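# Pass a long board through a wall slot onto bearers

## Task

Guide the long board through the slot in the grey panel wall, with no part of it going over the wall or around either end. Rest it flat on the tops of the two wooden bearers beyond the wall so that only the bearers support it, and it touches neither the table, the wall nor any offcut. It must lie crosswise on each bearer rather than lengthwise. At the end both bearers and all offcuts must sit on the table top, touching it, and everything must stay put with no help from the robot. The robot may hold no other loose object. Release the board and move the grippers away.

## Robot and tools

ROBOT. Two six-joint arms with parallel grippers, named left_arm and right_arm. Bases in the scene frame: left_arm at (-0.036, +0.296, 0) m, quat_wxyz (+0.997, 0, 0, -0.080); right_arm at (-0.009, -0.372, 0) m, quat_wxyz (+1.000, 0, 0, -0.010). The scene frame has its origin on the table top midway between the arms, +z up, +x reaching out over the table, and left_arm on the +y side. The names left and right do not refer to image sides.

JOINT ORDER per arm: waist (joint1), shoulder (joint2), elbow (joint3), wrist pitch (joint4), wrist yaw (joint5), wrist roll (joint6), then gripper opening. Stated ranges in rad: waist -2.618 to 3.054, shoulder 0.000 to 3.142, elbow 0.000 to 3.142, wrist pitch -1.571 to 1.571, wrist yaw -1.571 to 1.571, wrist roll -2.094 to 2.094. True ends may differ by up to 0.036 rad.

GRIPPER. Fingers extend along the gripper's +z axis and close along its y axis. end_effector_position is the point between the pads, about 1 cm short of the fingertips. A wrist camera mount rides on each gripper and can collide too.

execute_actions(actions). actions is a list of actions; each action is a list of up to 15 rows; each row is one control step of 1/30 s, and if fewer than 15 rows are given the last row repeats until 15 steps pass. A row is one list of 14 numbers, each in [-1, 1], covering both arms even if one stays still: left_arm's six joint numbers and opening, then right_arm's six and opening. Joint numbers are offsets, scaled: 1.0 equals 1.202 rad for waist, 1.258 shoulder, 1.238 elbow, 2.073 wrist pitch, 2.022 for wrist yaw and for wrist roll. Every row's offsets count from the joint angles at the start of that action, not from the previous row; for a call's first action that means the angles in the latest reported state. The opening is absolute: +1 fully open, -1 closed. If an action would drive a joint more than 0.036 rad outside its range (judged from the action's start angles) it is refused for both arms; if the first action fails this, or any action is malformed, nothing in the call runs. A joint pushed to its real end stops there and the result prints "joint sent to its limit". An empty list simply returns the current state and images.

SPEED CAPS. Each step, a joint's target may lead its measured angle by at most 0.202 rad (waist), 0.258 (shoulder), 0.238 (elbow), 0.573 (wrist pitch), 0.522 (wrist yaw, wrist roll). If targets would put a gripper more than 70 mm from where it is, all of that arm's targets are pulled back. Big offsets therefore need several actions; if motion is unfinished, command the remainder next time. Arms can sag under zero offsets: in a reply's first call send offsets back to the desired angles, zeros afterwards, and extend the aim when a joint falls short.

move(target, speed, blocking). target is one 14-number row like above; its offsets are measured from the Joint positions in the latest result that shows them. All joints travel along paths finishing together, so the hand usually curves. speed is the peak rate in rad/s of the joint with farthest to go, 0.01 to 2, default 0.5; paths last 0.5 to 10 s. Paths ignore obstacles and the other arm. Opening values are sent at the start. Faster moves and targets set deeper past contact hit and press harder. blocking=false returns after 0.5 s while motion continues; until a result shows it ended, use wait or stop before new actions or moves. The added "move:" line reports the ending (done, off_target, moving, held, fault), limits=held or limits=none, and each arm's joint farthest from target.

wait(seconds): 0 to 10; arms keep their last command; returns early if a running move ends. stop(): brakes a running move; needs room to stop; fingers keep moving. zoom_image(camera, region): region [x0, y0, x1, y1] in pixels from the top-left, at most 504 by 504. Cameras: cam_head_left, cam_head_right, cam_high, cam_low (896x504 each), cam_left_wrist, cam_right_wrist (504x504, fisheye). read_manual(section) returns only the URDF licence text ("licences"). finished_scene(scene) ends the current scene, given its number; it cannot be undone and reports success.

RESULTS. The state line gives each gripper's position in metres and quat_wxyz in the scene frame; it can be slightly off, more at long reach. Joint positions and Joint velocities list each arm's joints (rad, rad/s) plus the pad gap in metres (0.094 when fully open). Joint targets shows what the joints are currently driven toward. grip_measured is the opening on the command scale; each gripper may read off by about 1 mm. Step readings list joint angles at some steps; HELD marks steps where an arm was held back. "joint command not followed" means the clearance check altered targets. FAULT and MOTOR HOT lines report stops and heating.

GRASPING. To hold something, command an opening about 0.03 below grip_measured; smaller differences hold more gently. Pad force tops out near 50 to 62 N, less on very thin parts.

CAUTIONS. Never let the arms strike or squeeze each other. Keep the board, bearers and offcuts on the table and avoid dropping, slamming or shoving things. Loose objects may be nudged by outside disturbances now and then. Holding loads heats motors: warning at 75 °C, arm stopped for 10 s at 90 °C, arm goes limp at 100 °C. The simulation keeps running while a reply is composed, with the robot holding its last command. Before finishing, open the grippers, back away, and confirm the board rests on the bearers by itself.

Each tool is called as name(argument=value, ...) on one line, values as JSON.

## Session

I'll start by looking at the scene.

execute_actions(actions=[])

Scene clock: 0.00 s.
left_arm: end_effector_position=(+0.3379, +0.2969, +0.3569) grip_measured=+1.000 end_effector_quat_wxyz=(+0.219, +0.416, +0.644, +0.603) | right_arm: end_effector_position=(+0.5263, -0.1497, +0.2995) grip_measured=+1.000 end_effector_quat_wxyz=(+0.719, -0.550, +0.410, +0.110)
Joint names: [waist, shoulder, elbow, wrist pitch, wrist yaw, wrist roll]
Joint positions: left_arm=[-0.265  1.271  1.199 -0.287 -1.046  1.482  0.094] | right_arm=[ 0.162  2.058  1.539  0.617 -0.939 -0.699  0.094]
Joint velocities: left_arm=[ 0.002  0.017 -0.002 -0.007 -0.022  0.007  0.   ] | right_arm=[-0.022 -0.007 -0.007 -0.051 -0.095 -0.066  0.   ]
Motor temperatures (°C, as the motors report them): left_arm=[16 15 14 17 15 14] | right_arm=[17 17 13 15 14 16]
Joint targets: left_arm=[-0.265 1.264 1.208 -0.288 -1.049 1.475] | right_arm=[0.162 2.051 1.546 0.610 -0.937 -0.694]

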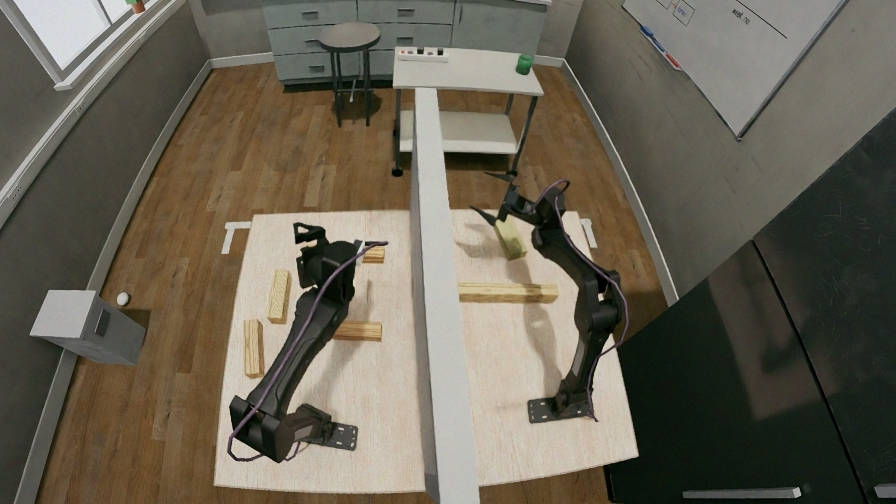

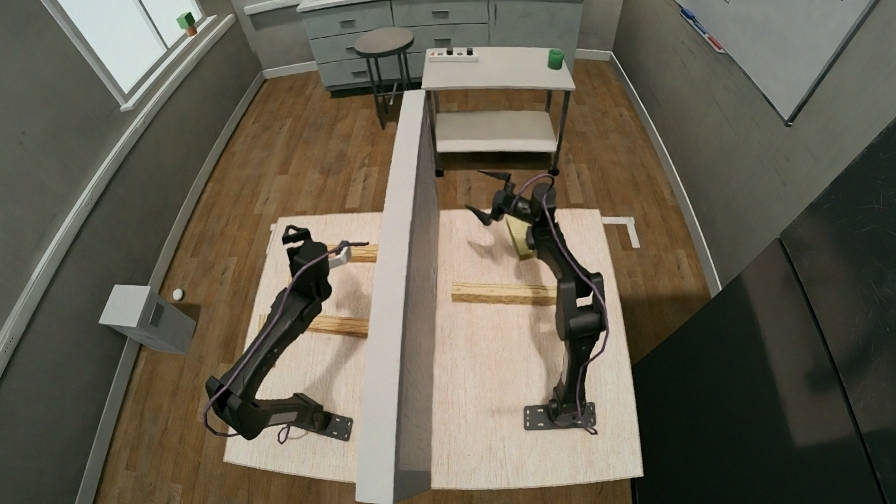

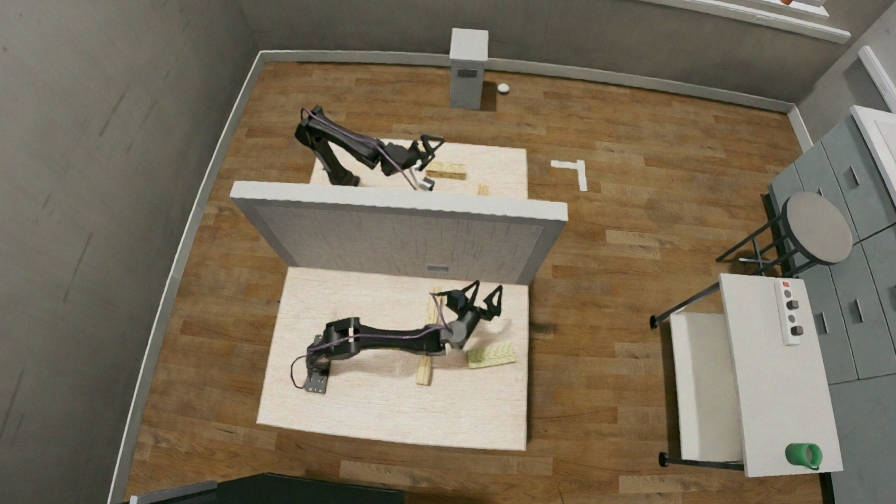

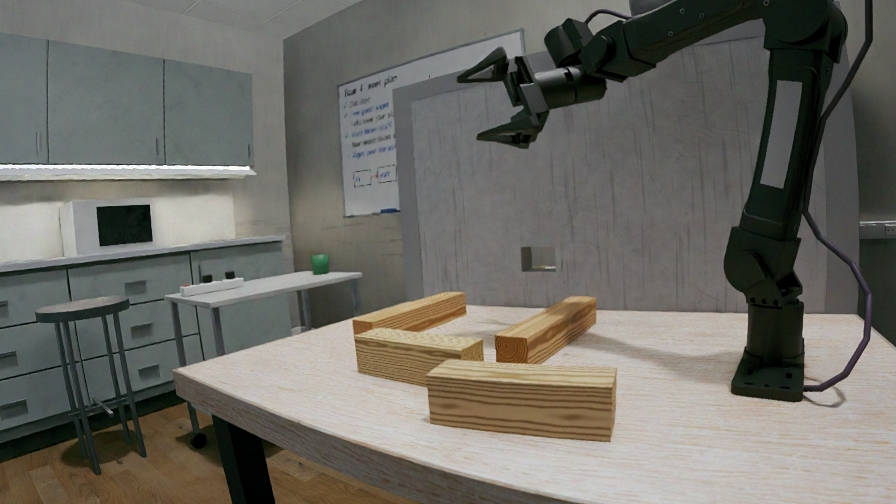

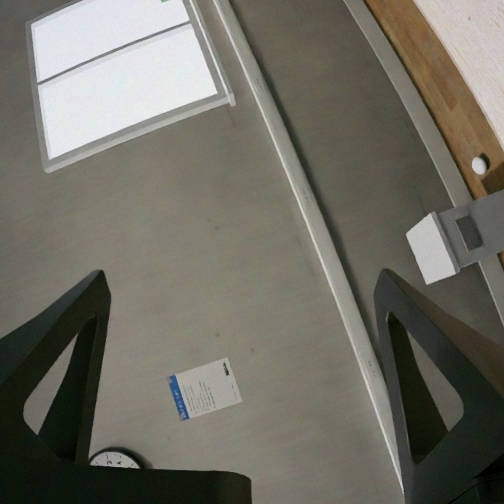

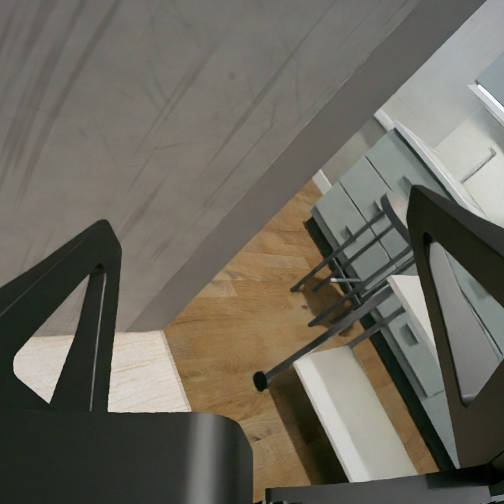

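zoom_image(camera="cam_head_left", region=[200, 160, 660, 500])

zoom_image(camera="cam_high", region=[220, 90, 620, 460])

zoom_image(camera="cam_low", region=[320, 200, 700, 460])

Region (200, 160, 660, 500) of cam_head_left's 896x504 image, scaled by 1.096, with more detail than that image has; it fills the top 373 rows of this view, and the rest is white.

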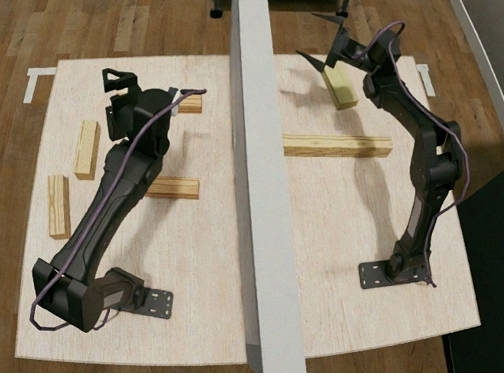

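Region (220, 90, 620, 460) of cam_high's 896x504 image, scaled by 1.260, with more detail than that image has; it fills the top 466 rows of this view, and the rest is white.

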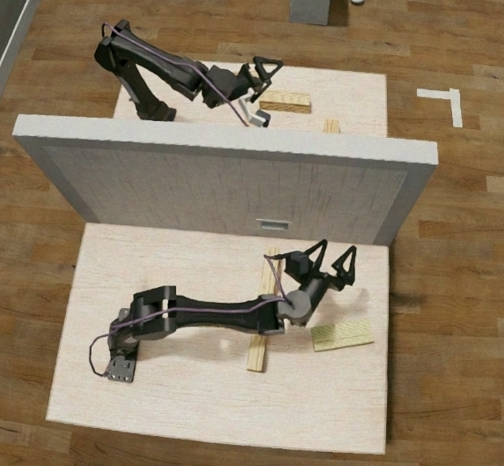

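Region (320, 200, 700, 460) of cam_low's 896x504 image, scaled by 1.326, with more detail than that image has; it fills the top 345 rows of this view, and the rest is white.

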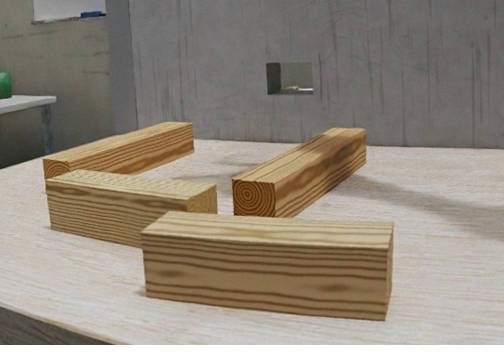

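zoom_image(camera="cam_head_left", region=[430, 200, 630, 330])

zoom_image(camera="cam_high", region=[380, 250, 540, 400])

zoom_image(camera="cam_low", region=[480, 220, 600, 300])

Region (430, 200, 630, 330) of cam_head_left's 896x504 image, scaled by 2.520, with more detail than that image has; it fills the top 328 rows of this view, and the rest is white.

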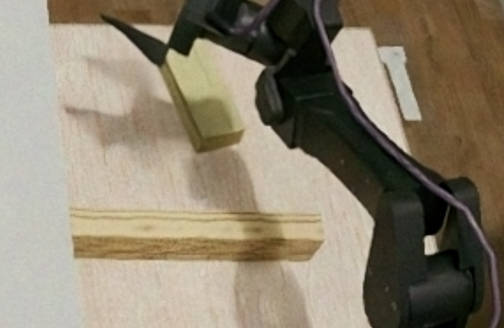

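Region (380, 250, 540, 400) of cam_high's 896x504 image, scaled by 3.150, with more detail than that image has; it fills the top 472 rows of this view, and the rest is white.

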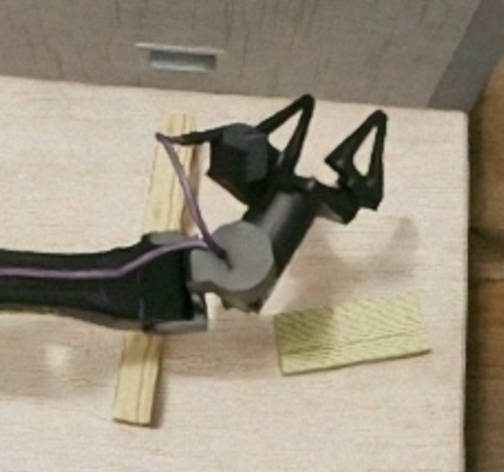

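Region (480, 220, 600, 300) of cam_low's 896x504 image, scaled by 4.200, with more detail than that image has.

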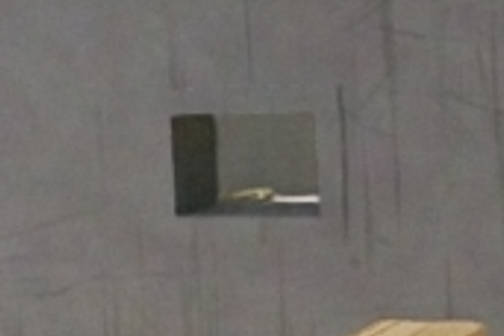

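move(target=[0.2032, 0.7299, 0.7174, -0.5700, 0.5173, -0.0455, 1, 0.2724, -0.0525, 0.2006, -0.9566, 0.4644, -0.1990, 1], speed=1.0)

Scene clock: 8.43 s.
left_arm: end_effector_position=(+0.3775, +0.2219, +0.1144) grip_measured=+1.000 end_effector_quat_wxyz=(-0.008, +0.711, +0.703, +0.004) | right_arm: end_effector_position=(+0.3257, -0.2040, +0.1034) grip_measured=+1.000 end_effector_quat_wxyz=(+0.022, +0.702, -0.712, -0.008)
Joint names: [waist, shoulder, elbow, wrist pitch, wrist yaw, wrist roll]
Joint positions: left_arm=[-0.026  2.184  2.056 -1.452 -0.017  1.395  0.094] | right_arm=[ 0.483  2.016  1.754 -1.355 -0.001 -1.095  0.094]
Joint velocities: left_arm=[ 0.017  0.012  0.017 -0.051  0.007 -0.007  0.   ] | right_arm=[-0.027 -0.007  0.002 -0.022  0.007 -0.037  0.   ]
Motor temperatures (°C, as the motors report them): left_arm=[16 16 15 17 15 14] | right_arm=[17 20 15 17 14 16]
Joint targets: left_arm=[-0.021 2.189 2.087 -1.469 0.000 1.390] | right_arm=[0.489 1.992 1.788 -1.366 0.000 -1.101]
move: off_target (left_arm, right_arm); limits=none; left_arm: farthest joint: the elbow, 0.031 radians from its target (0.888 radians at the start); right_arm: farthest joint: the elbow, 0.033 radians from its target (0.248 radians at the start)

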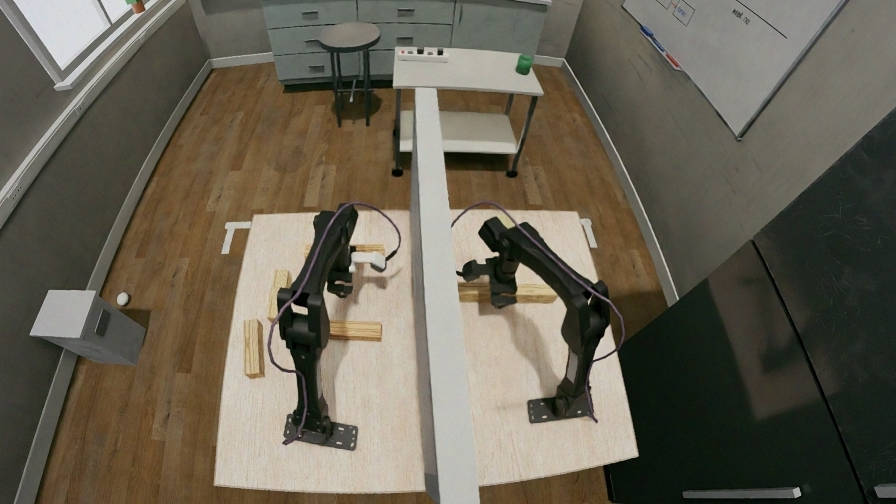

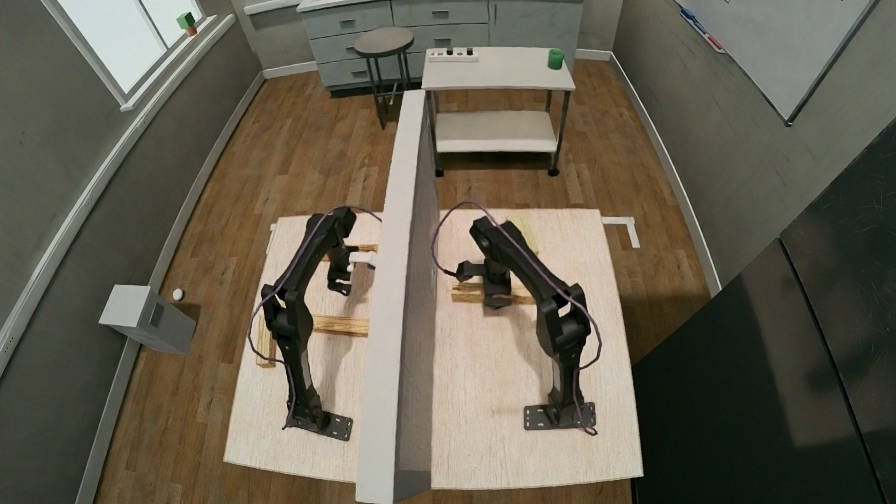

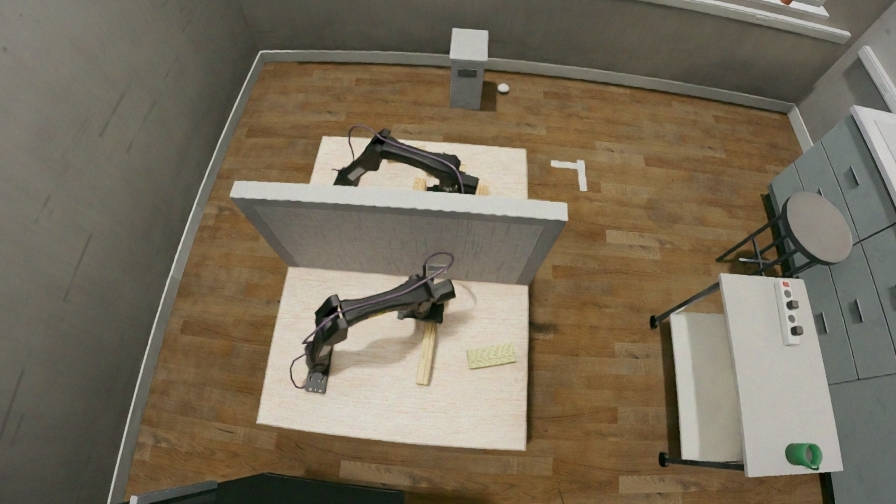

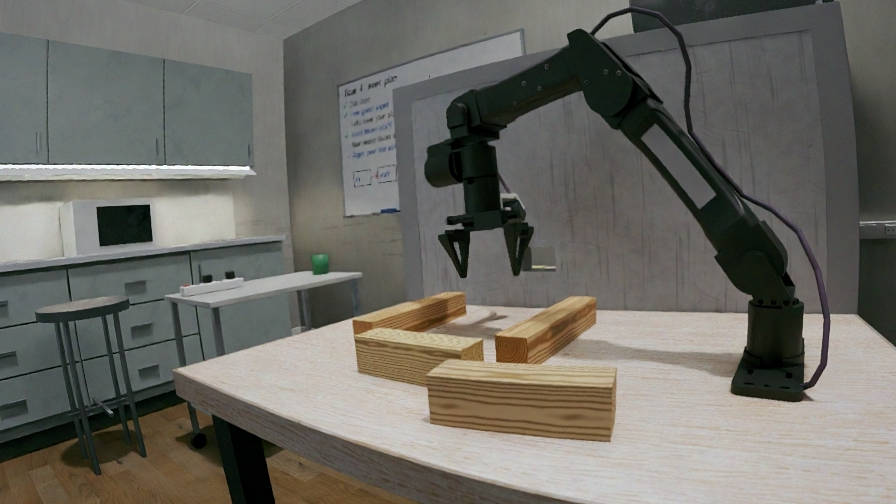

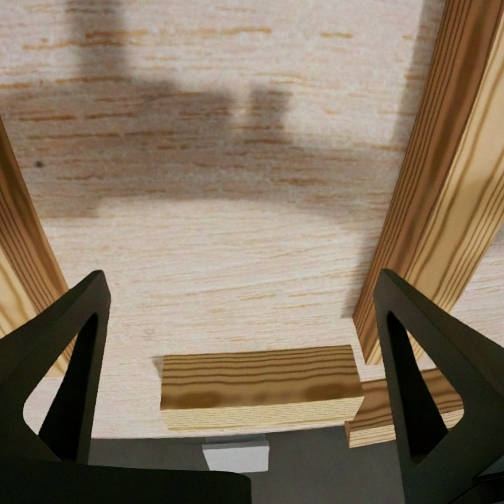

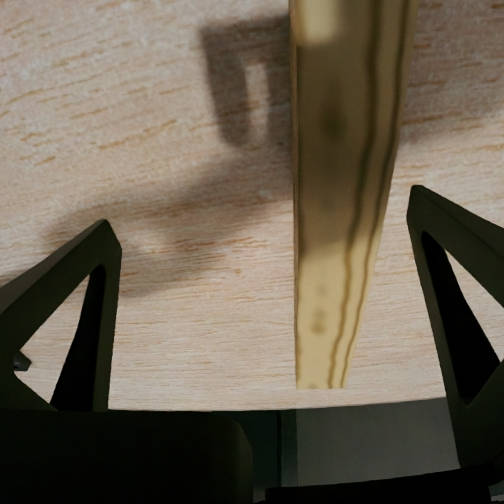

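zoom_image(camera="cam_head_left", region=[450, 250, 590, 330])

zoom_image(camera="cam_high", region=[380, 270, 540, 400])

Region (450, 250, 590, 330) of cam_head_left's 896x504 image, scaled by 3.600, with more detail than that image has; it fills the top 288 rows of this view, and the rest is white.

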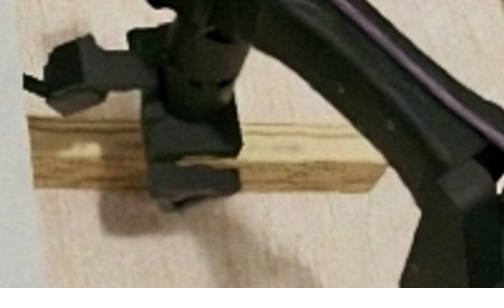

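Region (380, 270, 540, 400) of cam_high's 896x504 image, scaled by 3.150, with more detail than that image has; it fills the top 410 rows of this view, and the rest is white.

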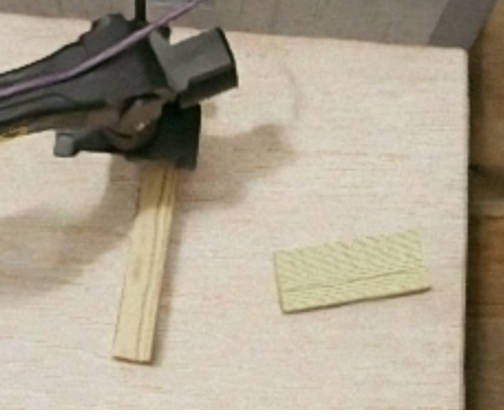

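move(target=[0.0042, 0.004, 0.025, -0.0082, 0.0084, -1.0, 1, -0.0175, 0.058, 0.0388, 0.0569, 0.0005, -0.0223, 1], speed=1.5)

Scene clock: 13.20 s.
left_arm: end_effector_position=(+0.3755, +0.2200, +0.1144) grip_measured=+1.000 end_effector_quat_wxyz=(-0.006, -0.216, +0.976, +0.005) | right_arm: end_effector_position=(+0.3542, -0.1952, +0.0836) grip_measured=+1.000 end_effector_quat_wxyz=(-0.007, +0.712, -0.702, +0.002)
Joint names: [waist, shoulder, elbow, wrist pitch, wrist yaw, wrist roll]
Joint positions: left_arm=[-0.026  2.184  2.056 -1.459 -0.004 -0.621  0.094] | right_arm=[ 0.471  2.079  1.77  -1.246 -0.    -1.134  0.094]
Joint velocities: left_arm=[-0.012  0.007 -0.007 -0.066  0.051 -0.037  0.   ] | right_arm=[-0.002 -0.012  0.017 -0.022  0.022 -0.037  0.   ]
Motor temperatures (°C, as the motors report them): left_arm=[16 17 16 17 15 14] | right_arm=[17 21 15 16 14 16]
Joint targets: left_arm=[-0.021 2.189 2.087 -1.469 0.000 -0.627] | right_arm=[0.462 2.089 1.802 -1.237 0.000 -1.140]
move: off_target (left_arm, right_arm); limits=none; left_arm: farthest joint: the elbow, 0.031 radians from its target (0.031 radians at the start); right_arm: farthest joint: the elbow, 0.032 radians from its target (0.048 radians at the start)

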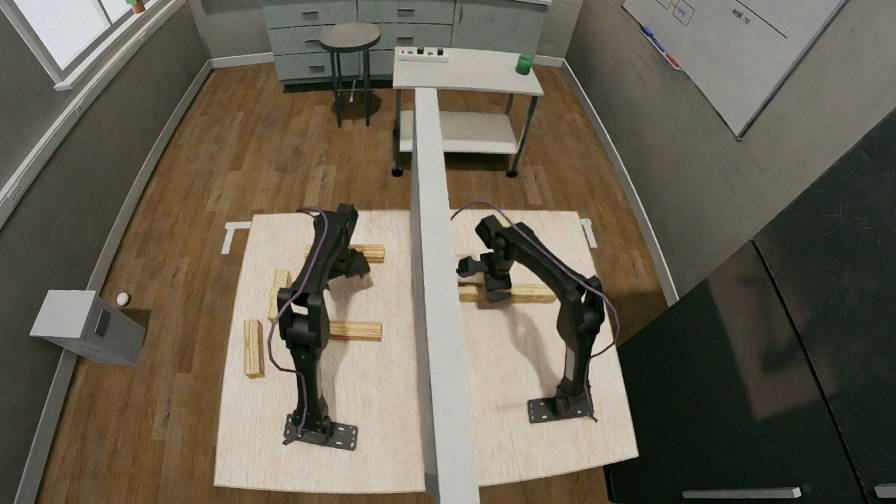

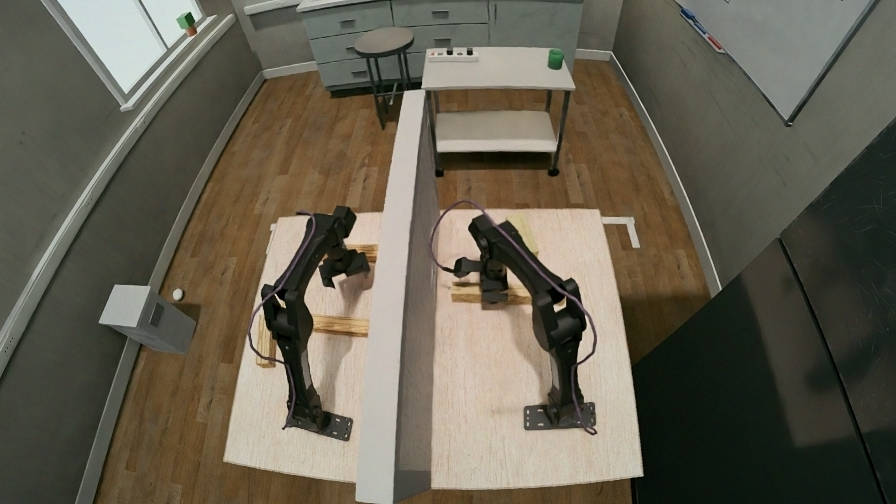

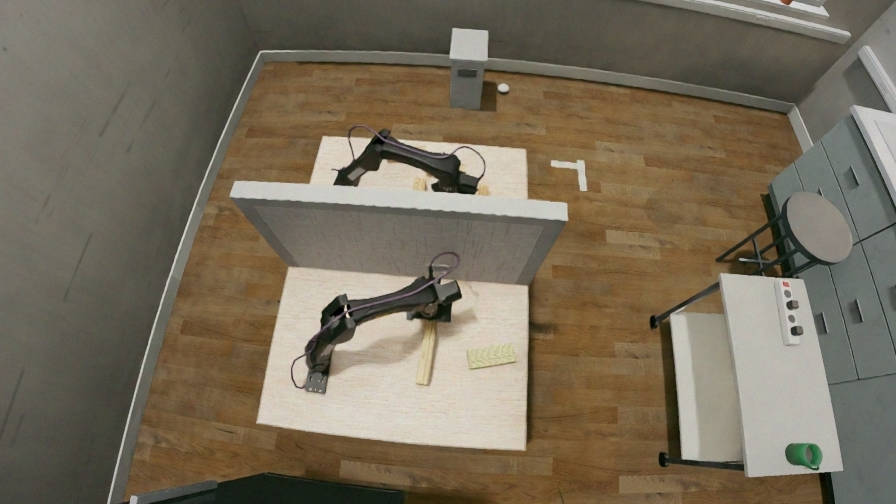

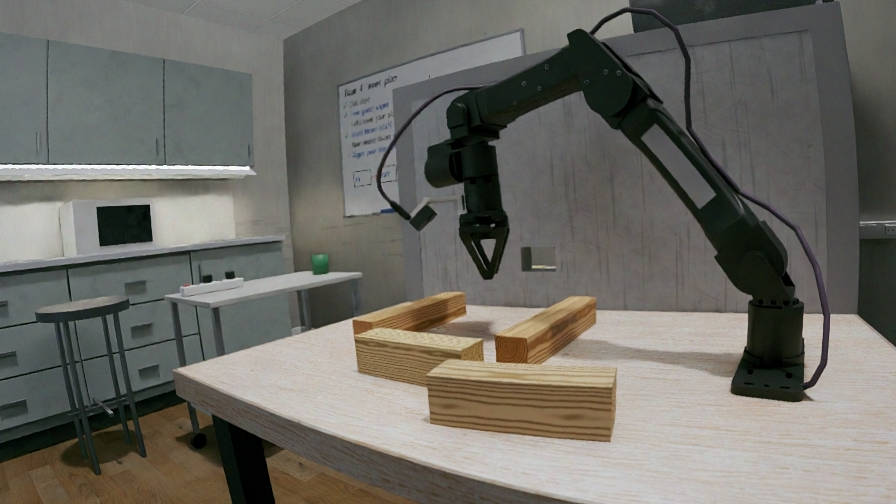

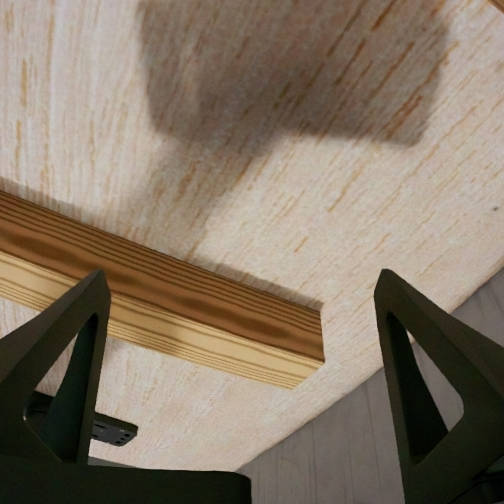

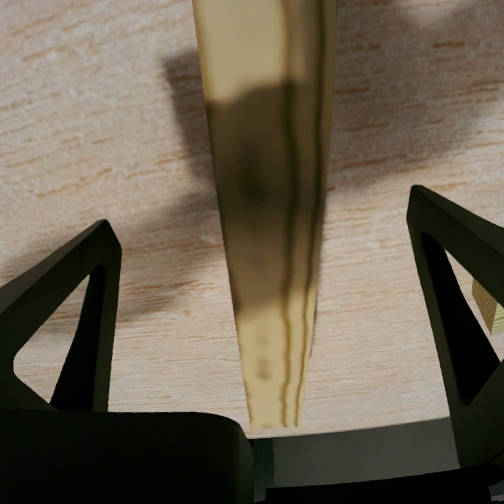

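move(target=[0.0042, 0.004, 0.025, -0.0048, 0.002, -0.562, 1, -0.0158, 0.0469, -0.1131, 0.0883, 0.0, 0.002, 1], speed=1.0)

Scene clock: 15.70 s.
left_arm: end_effector_position=(+0.3754, +0.2196, +0.1144) grip_measured=+1.000 end_effector_quat_wxyz=(+0.004, +0.705, -0.709, -0.007) | right_arm: end_effector_position=(+0.3605, -0.1965, +0.0339) grip_measured=+1.000 end_effector_quat_wxyz=(-0.008, +0.709, -0.706, +0.003)
Joint names: [waist, shoulder, elbow, wrist pitch, wrist yaw, wrist roll]
Joint positions: left_arm=[-0.026  2.184  2.056 -1.459 -0.002 -1.752  0.094] | right_arm=[ 0.462  2.129  1.648 -1.073 -0.    -1.134  0.094]
Joint velocities: left_arm=[-0.012 -0.002  0.002 -0.037  0.022  0.037  0.   ] | right_arm=[ 0.012  0.002 -0.017 -0.051  0.007 -0.007  0.   ]
Motor temperatures (°C, as the motors report them): left_arm=[16 18 16 17 15 14] | right_arm=[17 21 15 16 14 16]
Joint targets: left_arm=[-0.021 2.189 2.087 -1.469 -0.000 -1.758] | right_arm=[0.452 2.138 1.630 -1.063 -0.000 -1.130]
move: off_target (left_arm); limits=none; left_arm: farthest joint: the elbow, 0.031 radians from its target (0.031 radians at the start); right_arm: farthest joint: the elbow, 0.018 radians from its target (0.140 radians at the start)

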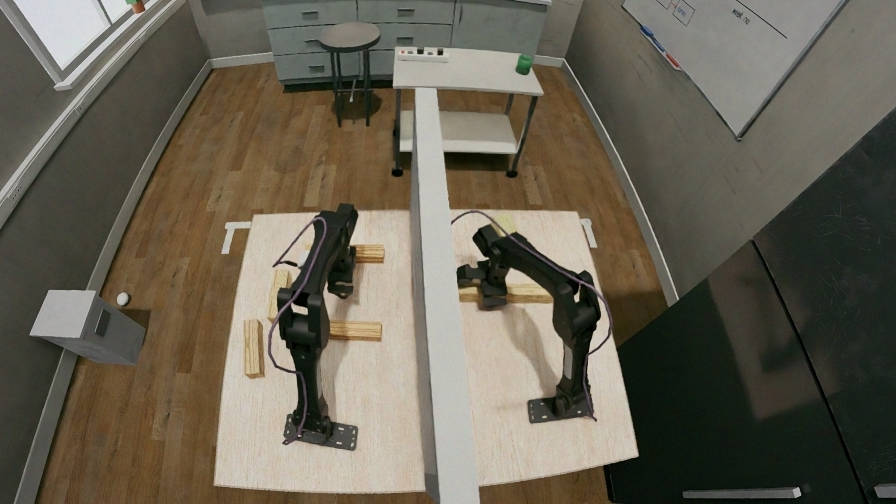

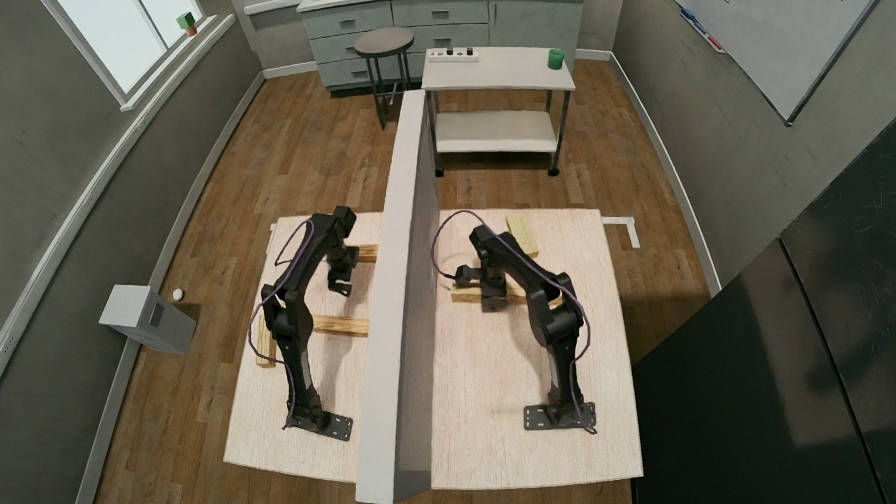

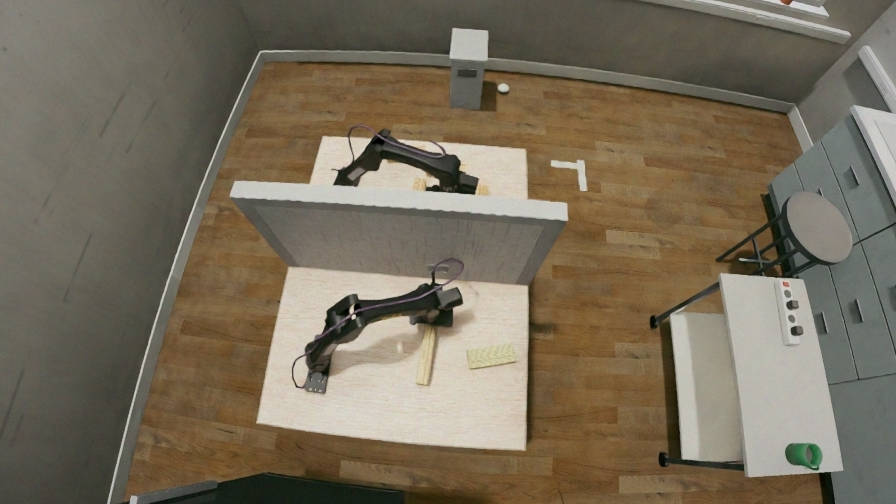

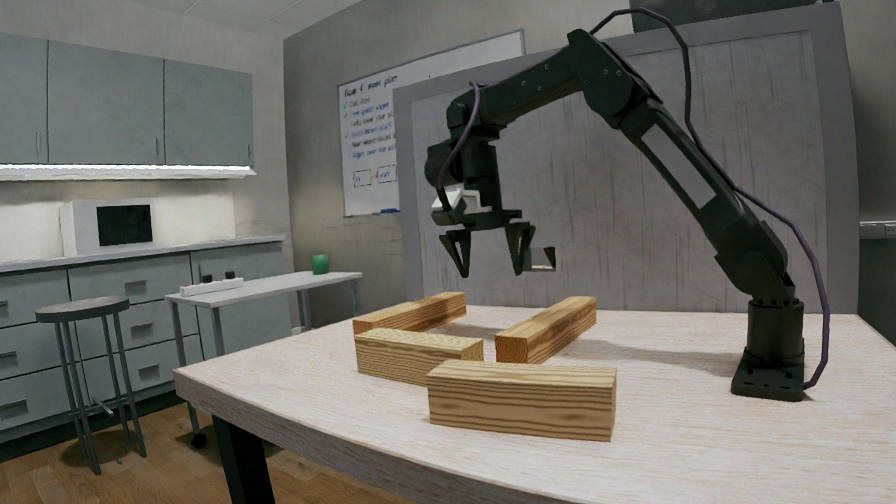

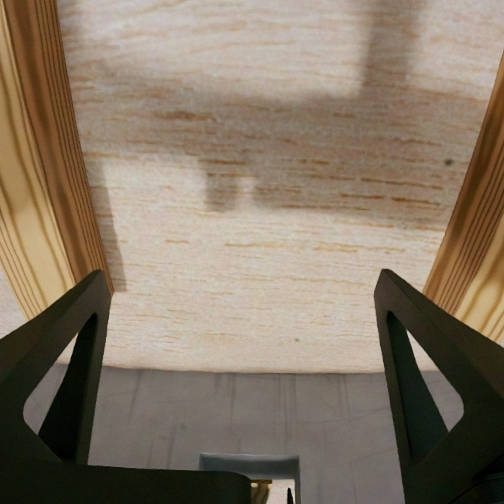

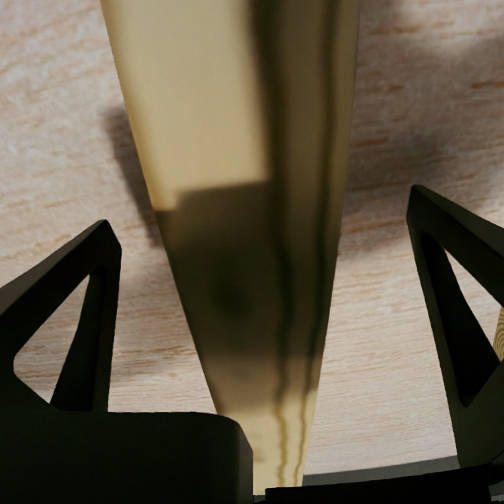

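move(target=[0.0042, 0.004, 0.025, -0.0048, 0.001, -0.003, 1, -0.004, 0.004, -0.008, 0.002, 0.0, 0.0, -0.45], speed=0.5)

Scene clock: 16.67 s.
left_arm: end_effector_position=(+0.3754, +0.2195, +0.1144) grip_measured=+1.000 end_effector_quat_wxyz=(+0.004, +0.705, -0.709, -0.007) | right_arm: end_effector_position=(+0.3599, -0.1970, +0.0339) grip_measured=-0.208 end_effector_quat_wxyz=(-0.006, +0.708, -0.706, +0.003)
Joint names: [waist, shoulder, elbow, wrist pitch, wrist yaw, wrist roll]
Joint positions: left_arm=[-0.026  2.184  2.056 -1.459 -0.001 -1.753  0.094] | right_arm=[ 0.462  2.129  1.648 -1.076  0.001 -1.132  0.037]
Joint velocities: left_arm=[-0.007 -0.002 -0.007 -0.066 -0.037  0.037  0.   ] | right_arm=[ 0.002 -0.007 -0.002  0.081 -0.022 -0.022 -0.001]
Motor temperatures (°C, as the motors report them): left_arm=[16 18 16 17 15 14] | right_arm=[17 21 15 16 14 16]
Joint targets: left_arm=[-0.021 2.189 2.087 -1.469 0.000 -1.758] | right_arm=[0.457 2.134 1.638 -1.069 -0.000 -1.135]
move: off_target (left_arm); limits=none; left_arm: farthest joint: the elbow, 0.031 radians from its target (0.031 radians at the start); right_arm: farthest joint: the elbow, 0.010 radians from its target (0.010 radians at the start)

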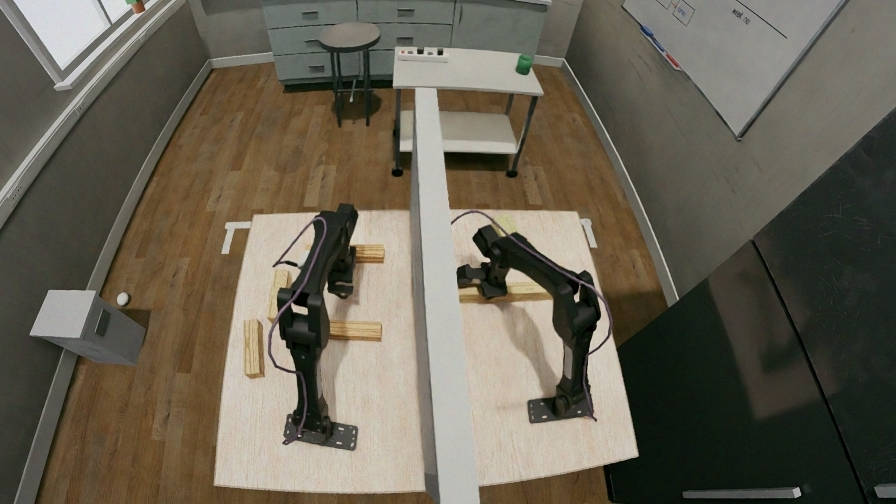

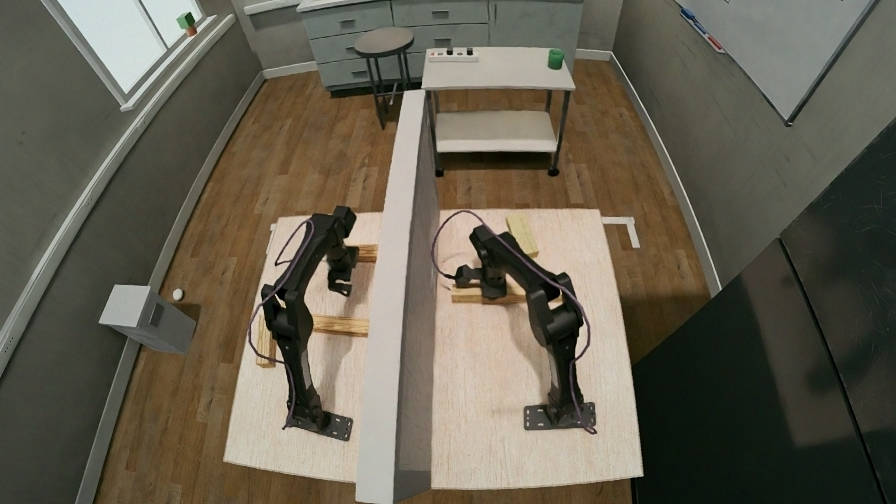

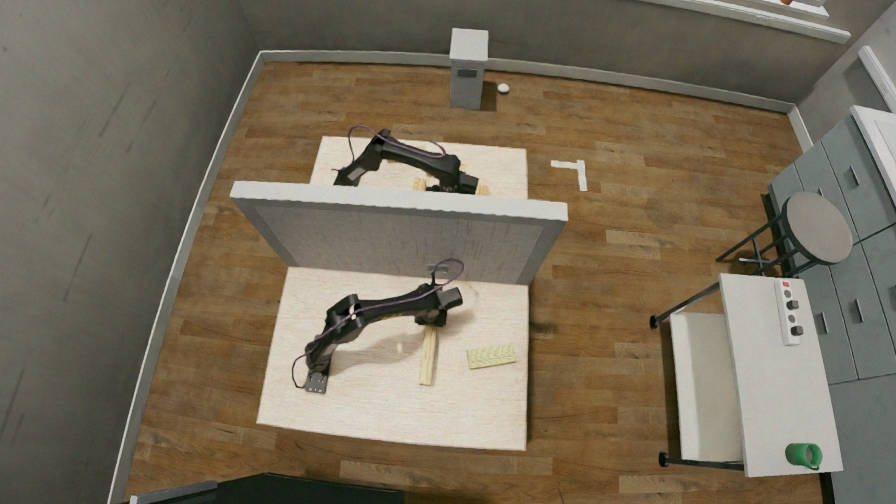

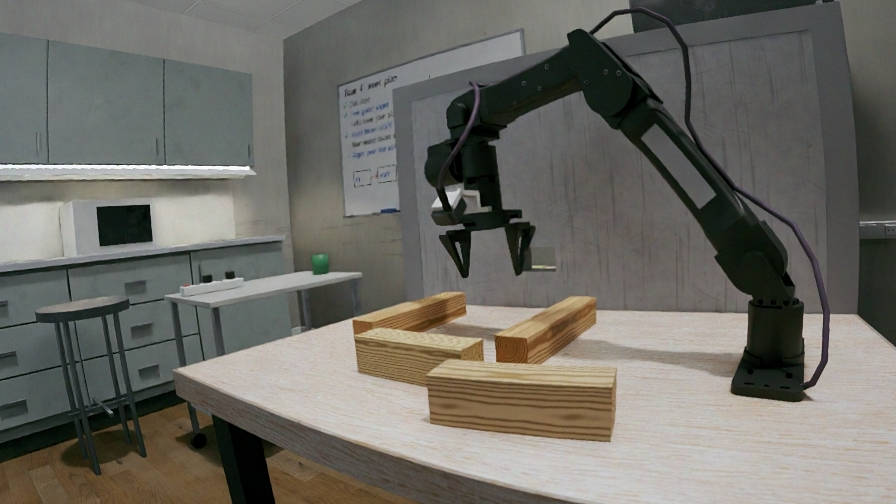

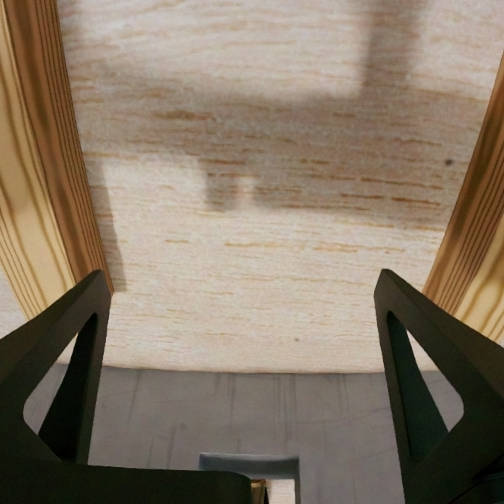

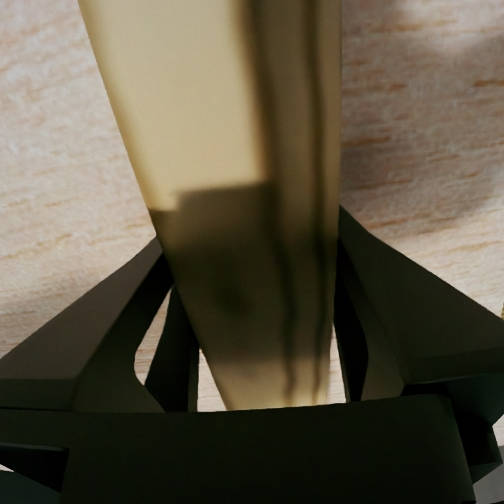

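move(target=[0.0042, 0.004, 0.025, -0.0048, 0.001, -0.003, 1, 0.0557, -0.3283, -0.3845, 0.2574, 0.1231, 0.0025, -0.25], speed=0.5)

Scene clock: 24.30 s.
left_arm: end_effector_position=(+0.3754, +0.2194, +0.1144) grip_measured=+1.000 end_effector_quat_wxyz=(+0.004, +0.706, -0.709, -0.007) | right_arm: end_effector_position=(+0.3647, -0.2110, +0.0720) grip_measured=-0.208 end_effector_quat_wxyz=(-0.163, +0.692, -0.684, +0.165)
Joint names: [waist, shoulder, elbow, wrist pitch, wrist yaw, wrist roll]
Joint positions: left_arm=[-0.026  2.184  2.056 -1.459 -0.001 -1.753  0.094] | right_arm=[ 0.52   1.753  1.179 -0.579  0.217 -1.13   0.037]
Joint velocities: left_arm=[-0.002  0.012 -0.002 -0.066  0.022  0.022  0.   ] | right_arm=[-0.012 -0.027 -0.007 -0.022  0.022  0.037  0.   ]
Motor temperatures (°C, as the motors report them): left_arm=[16 19 16 17 15 14] | right_arm=[17 22 15 16 14 16]
Joint targets: left_arm=[-0.021 2.189 2.087 -1.469 0.000 -1.759] | right_arm=[0.529 1.716 1.172 -0.542 0.249 -1.127]
move: off_target (left_arm, right_arm); limits=none; left_arm: farthest joint: the elbow, 0.031 radians from its target (0.031 radians at the start); right_arm: farthest joint: the shoulder, 0.037 radians from its target (0.413 radians at the start)

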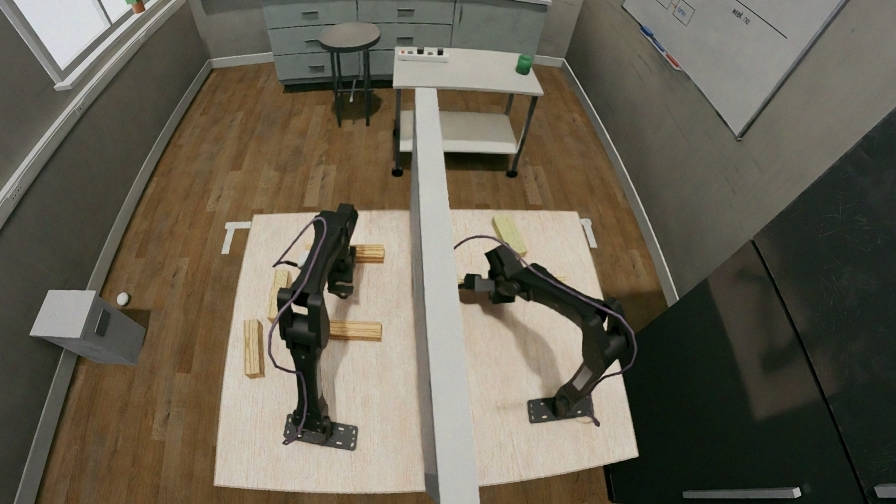

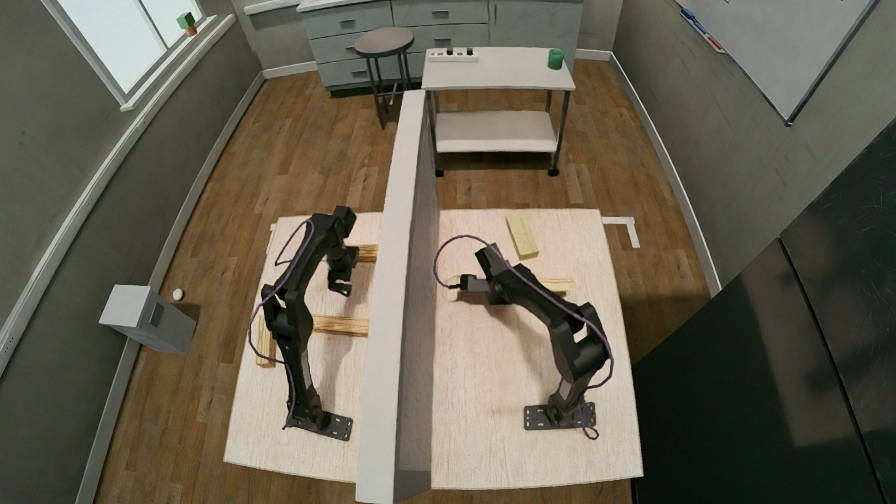

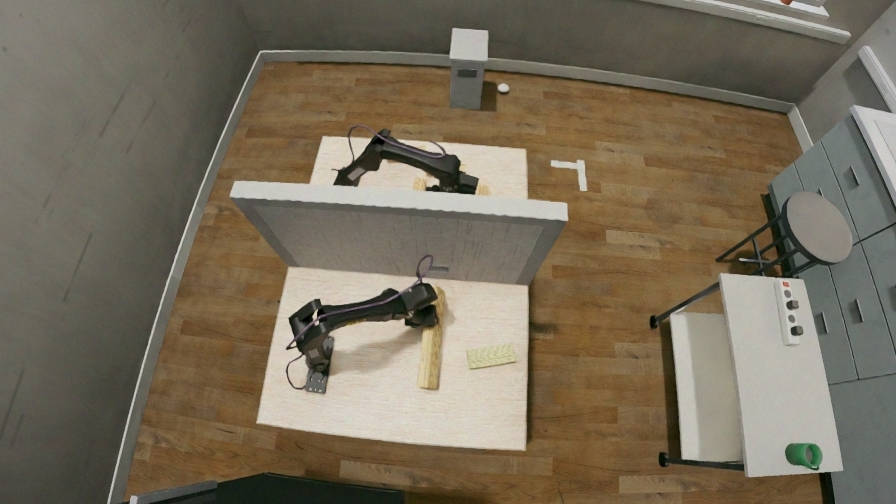

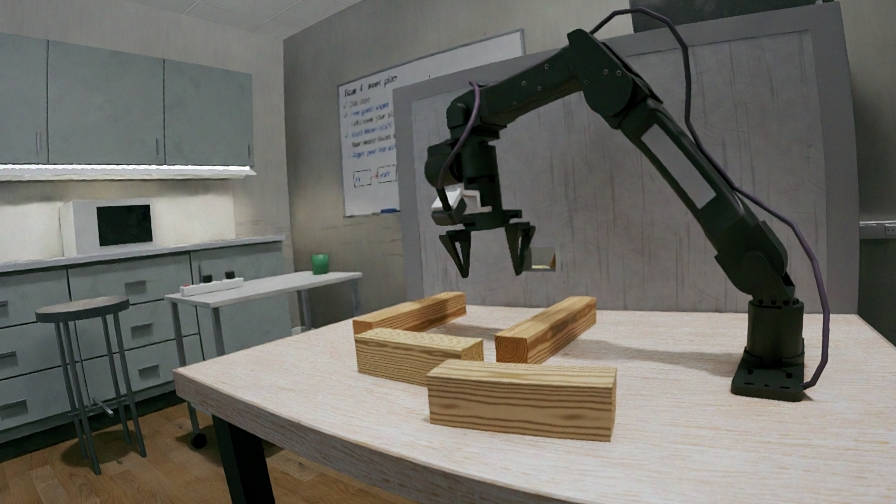

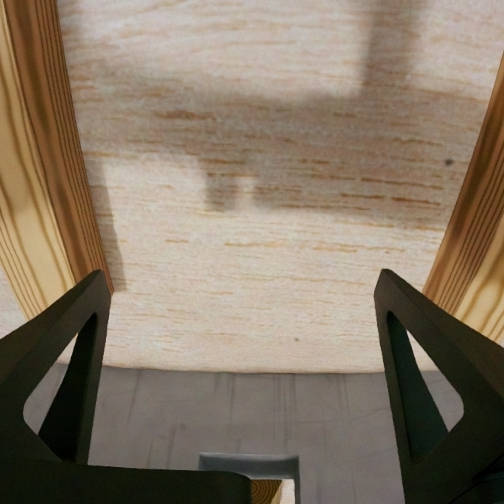

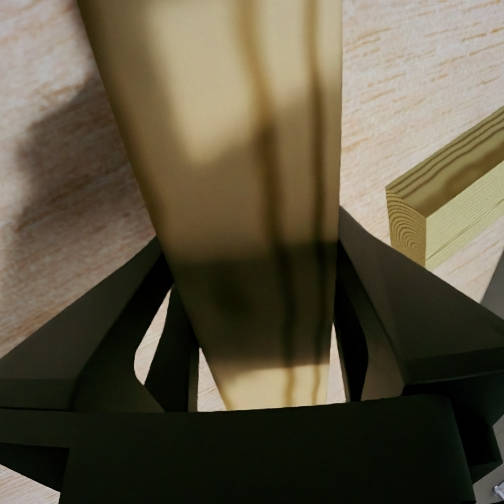

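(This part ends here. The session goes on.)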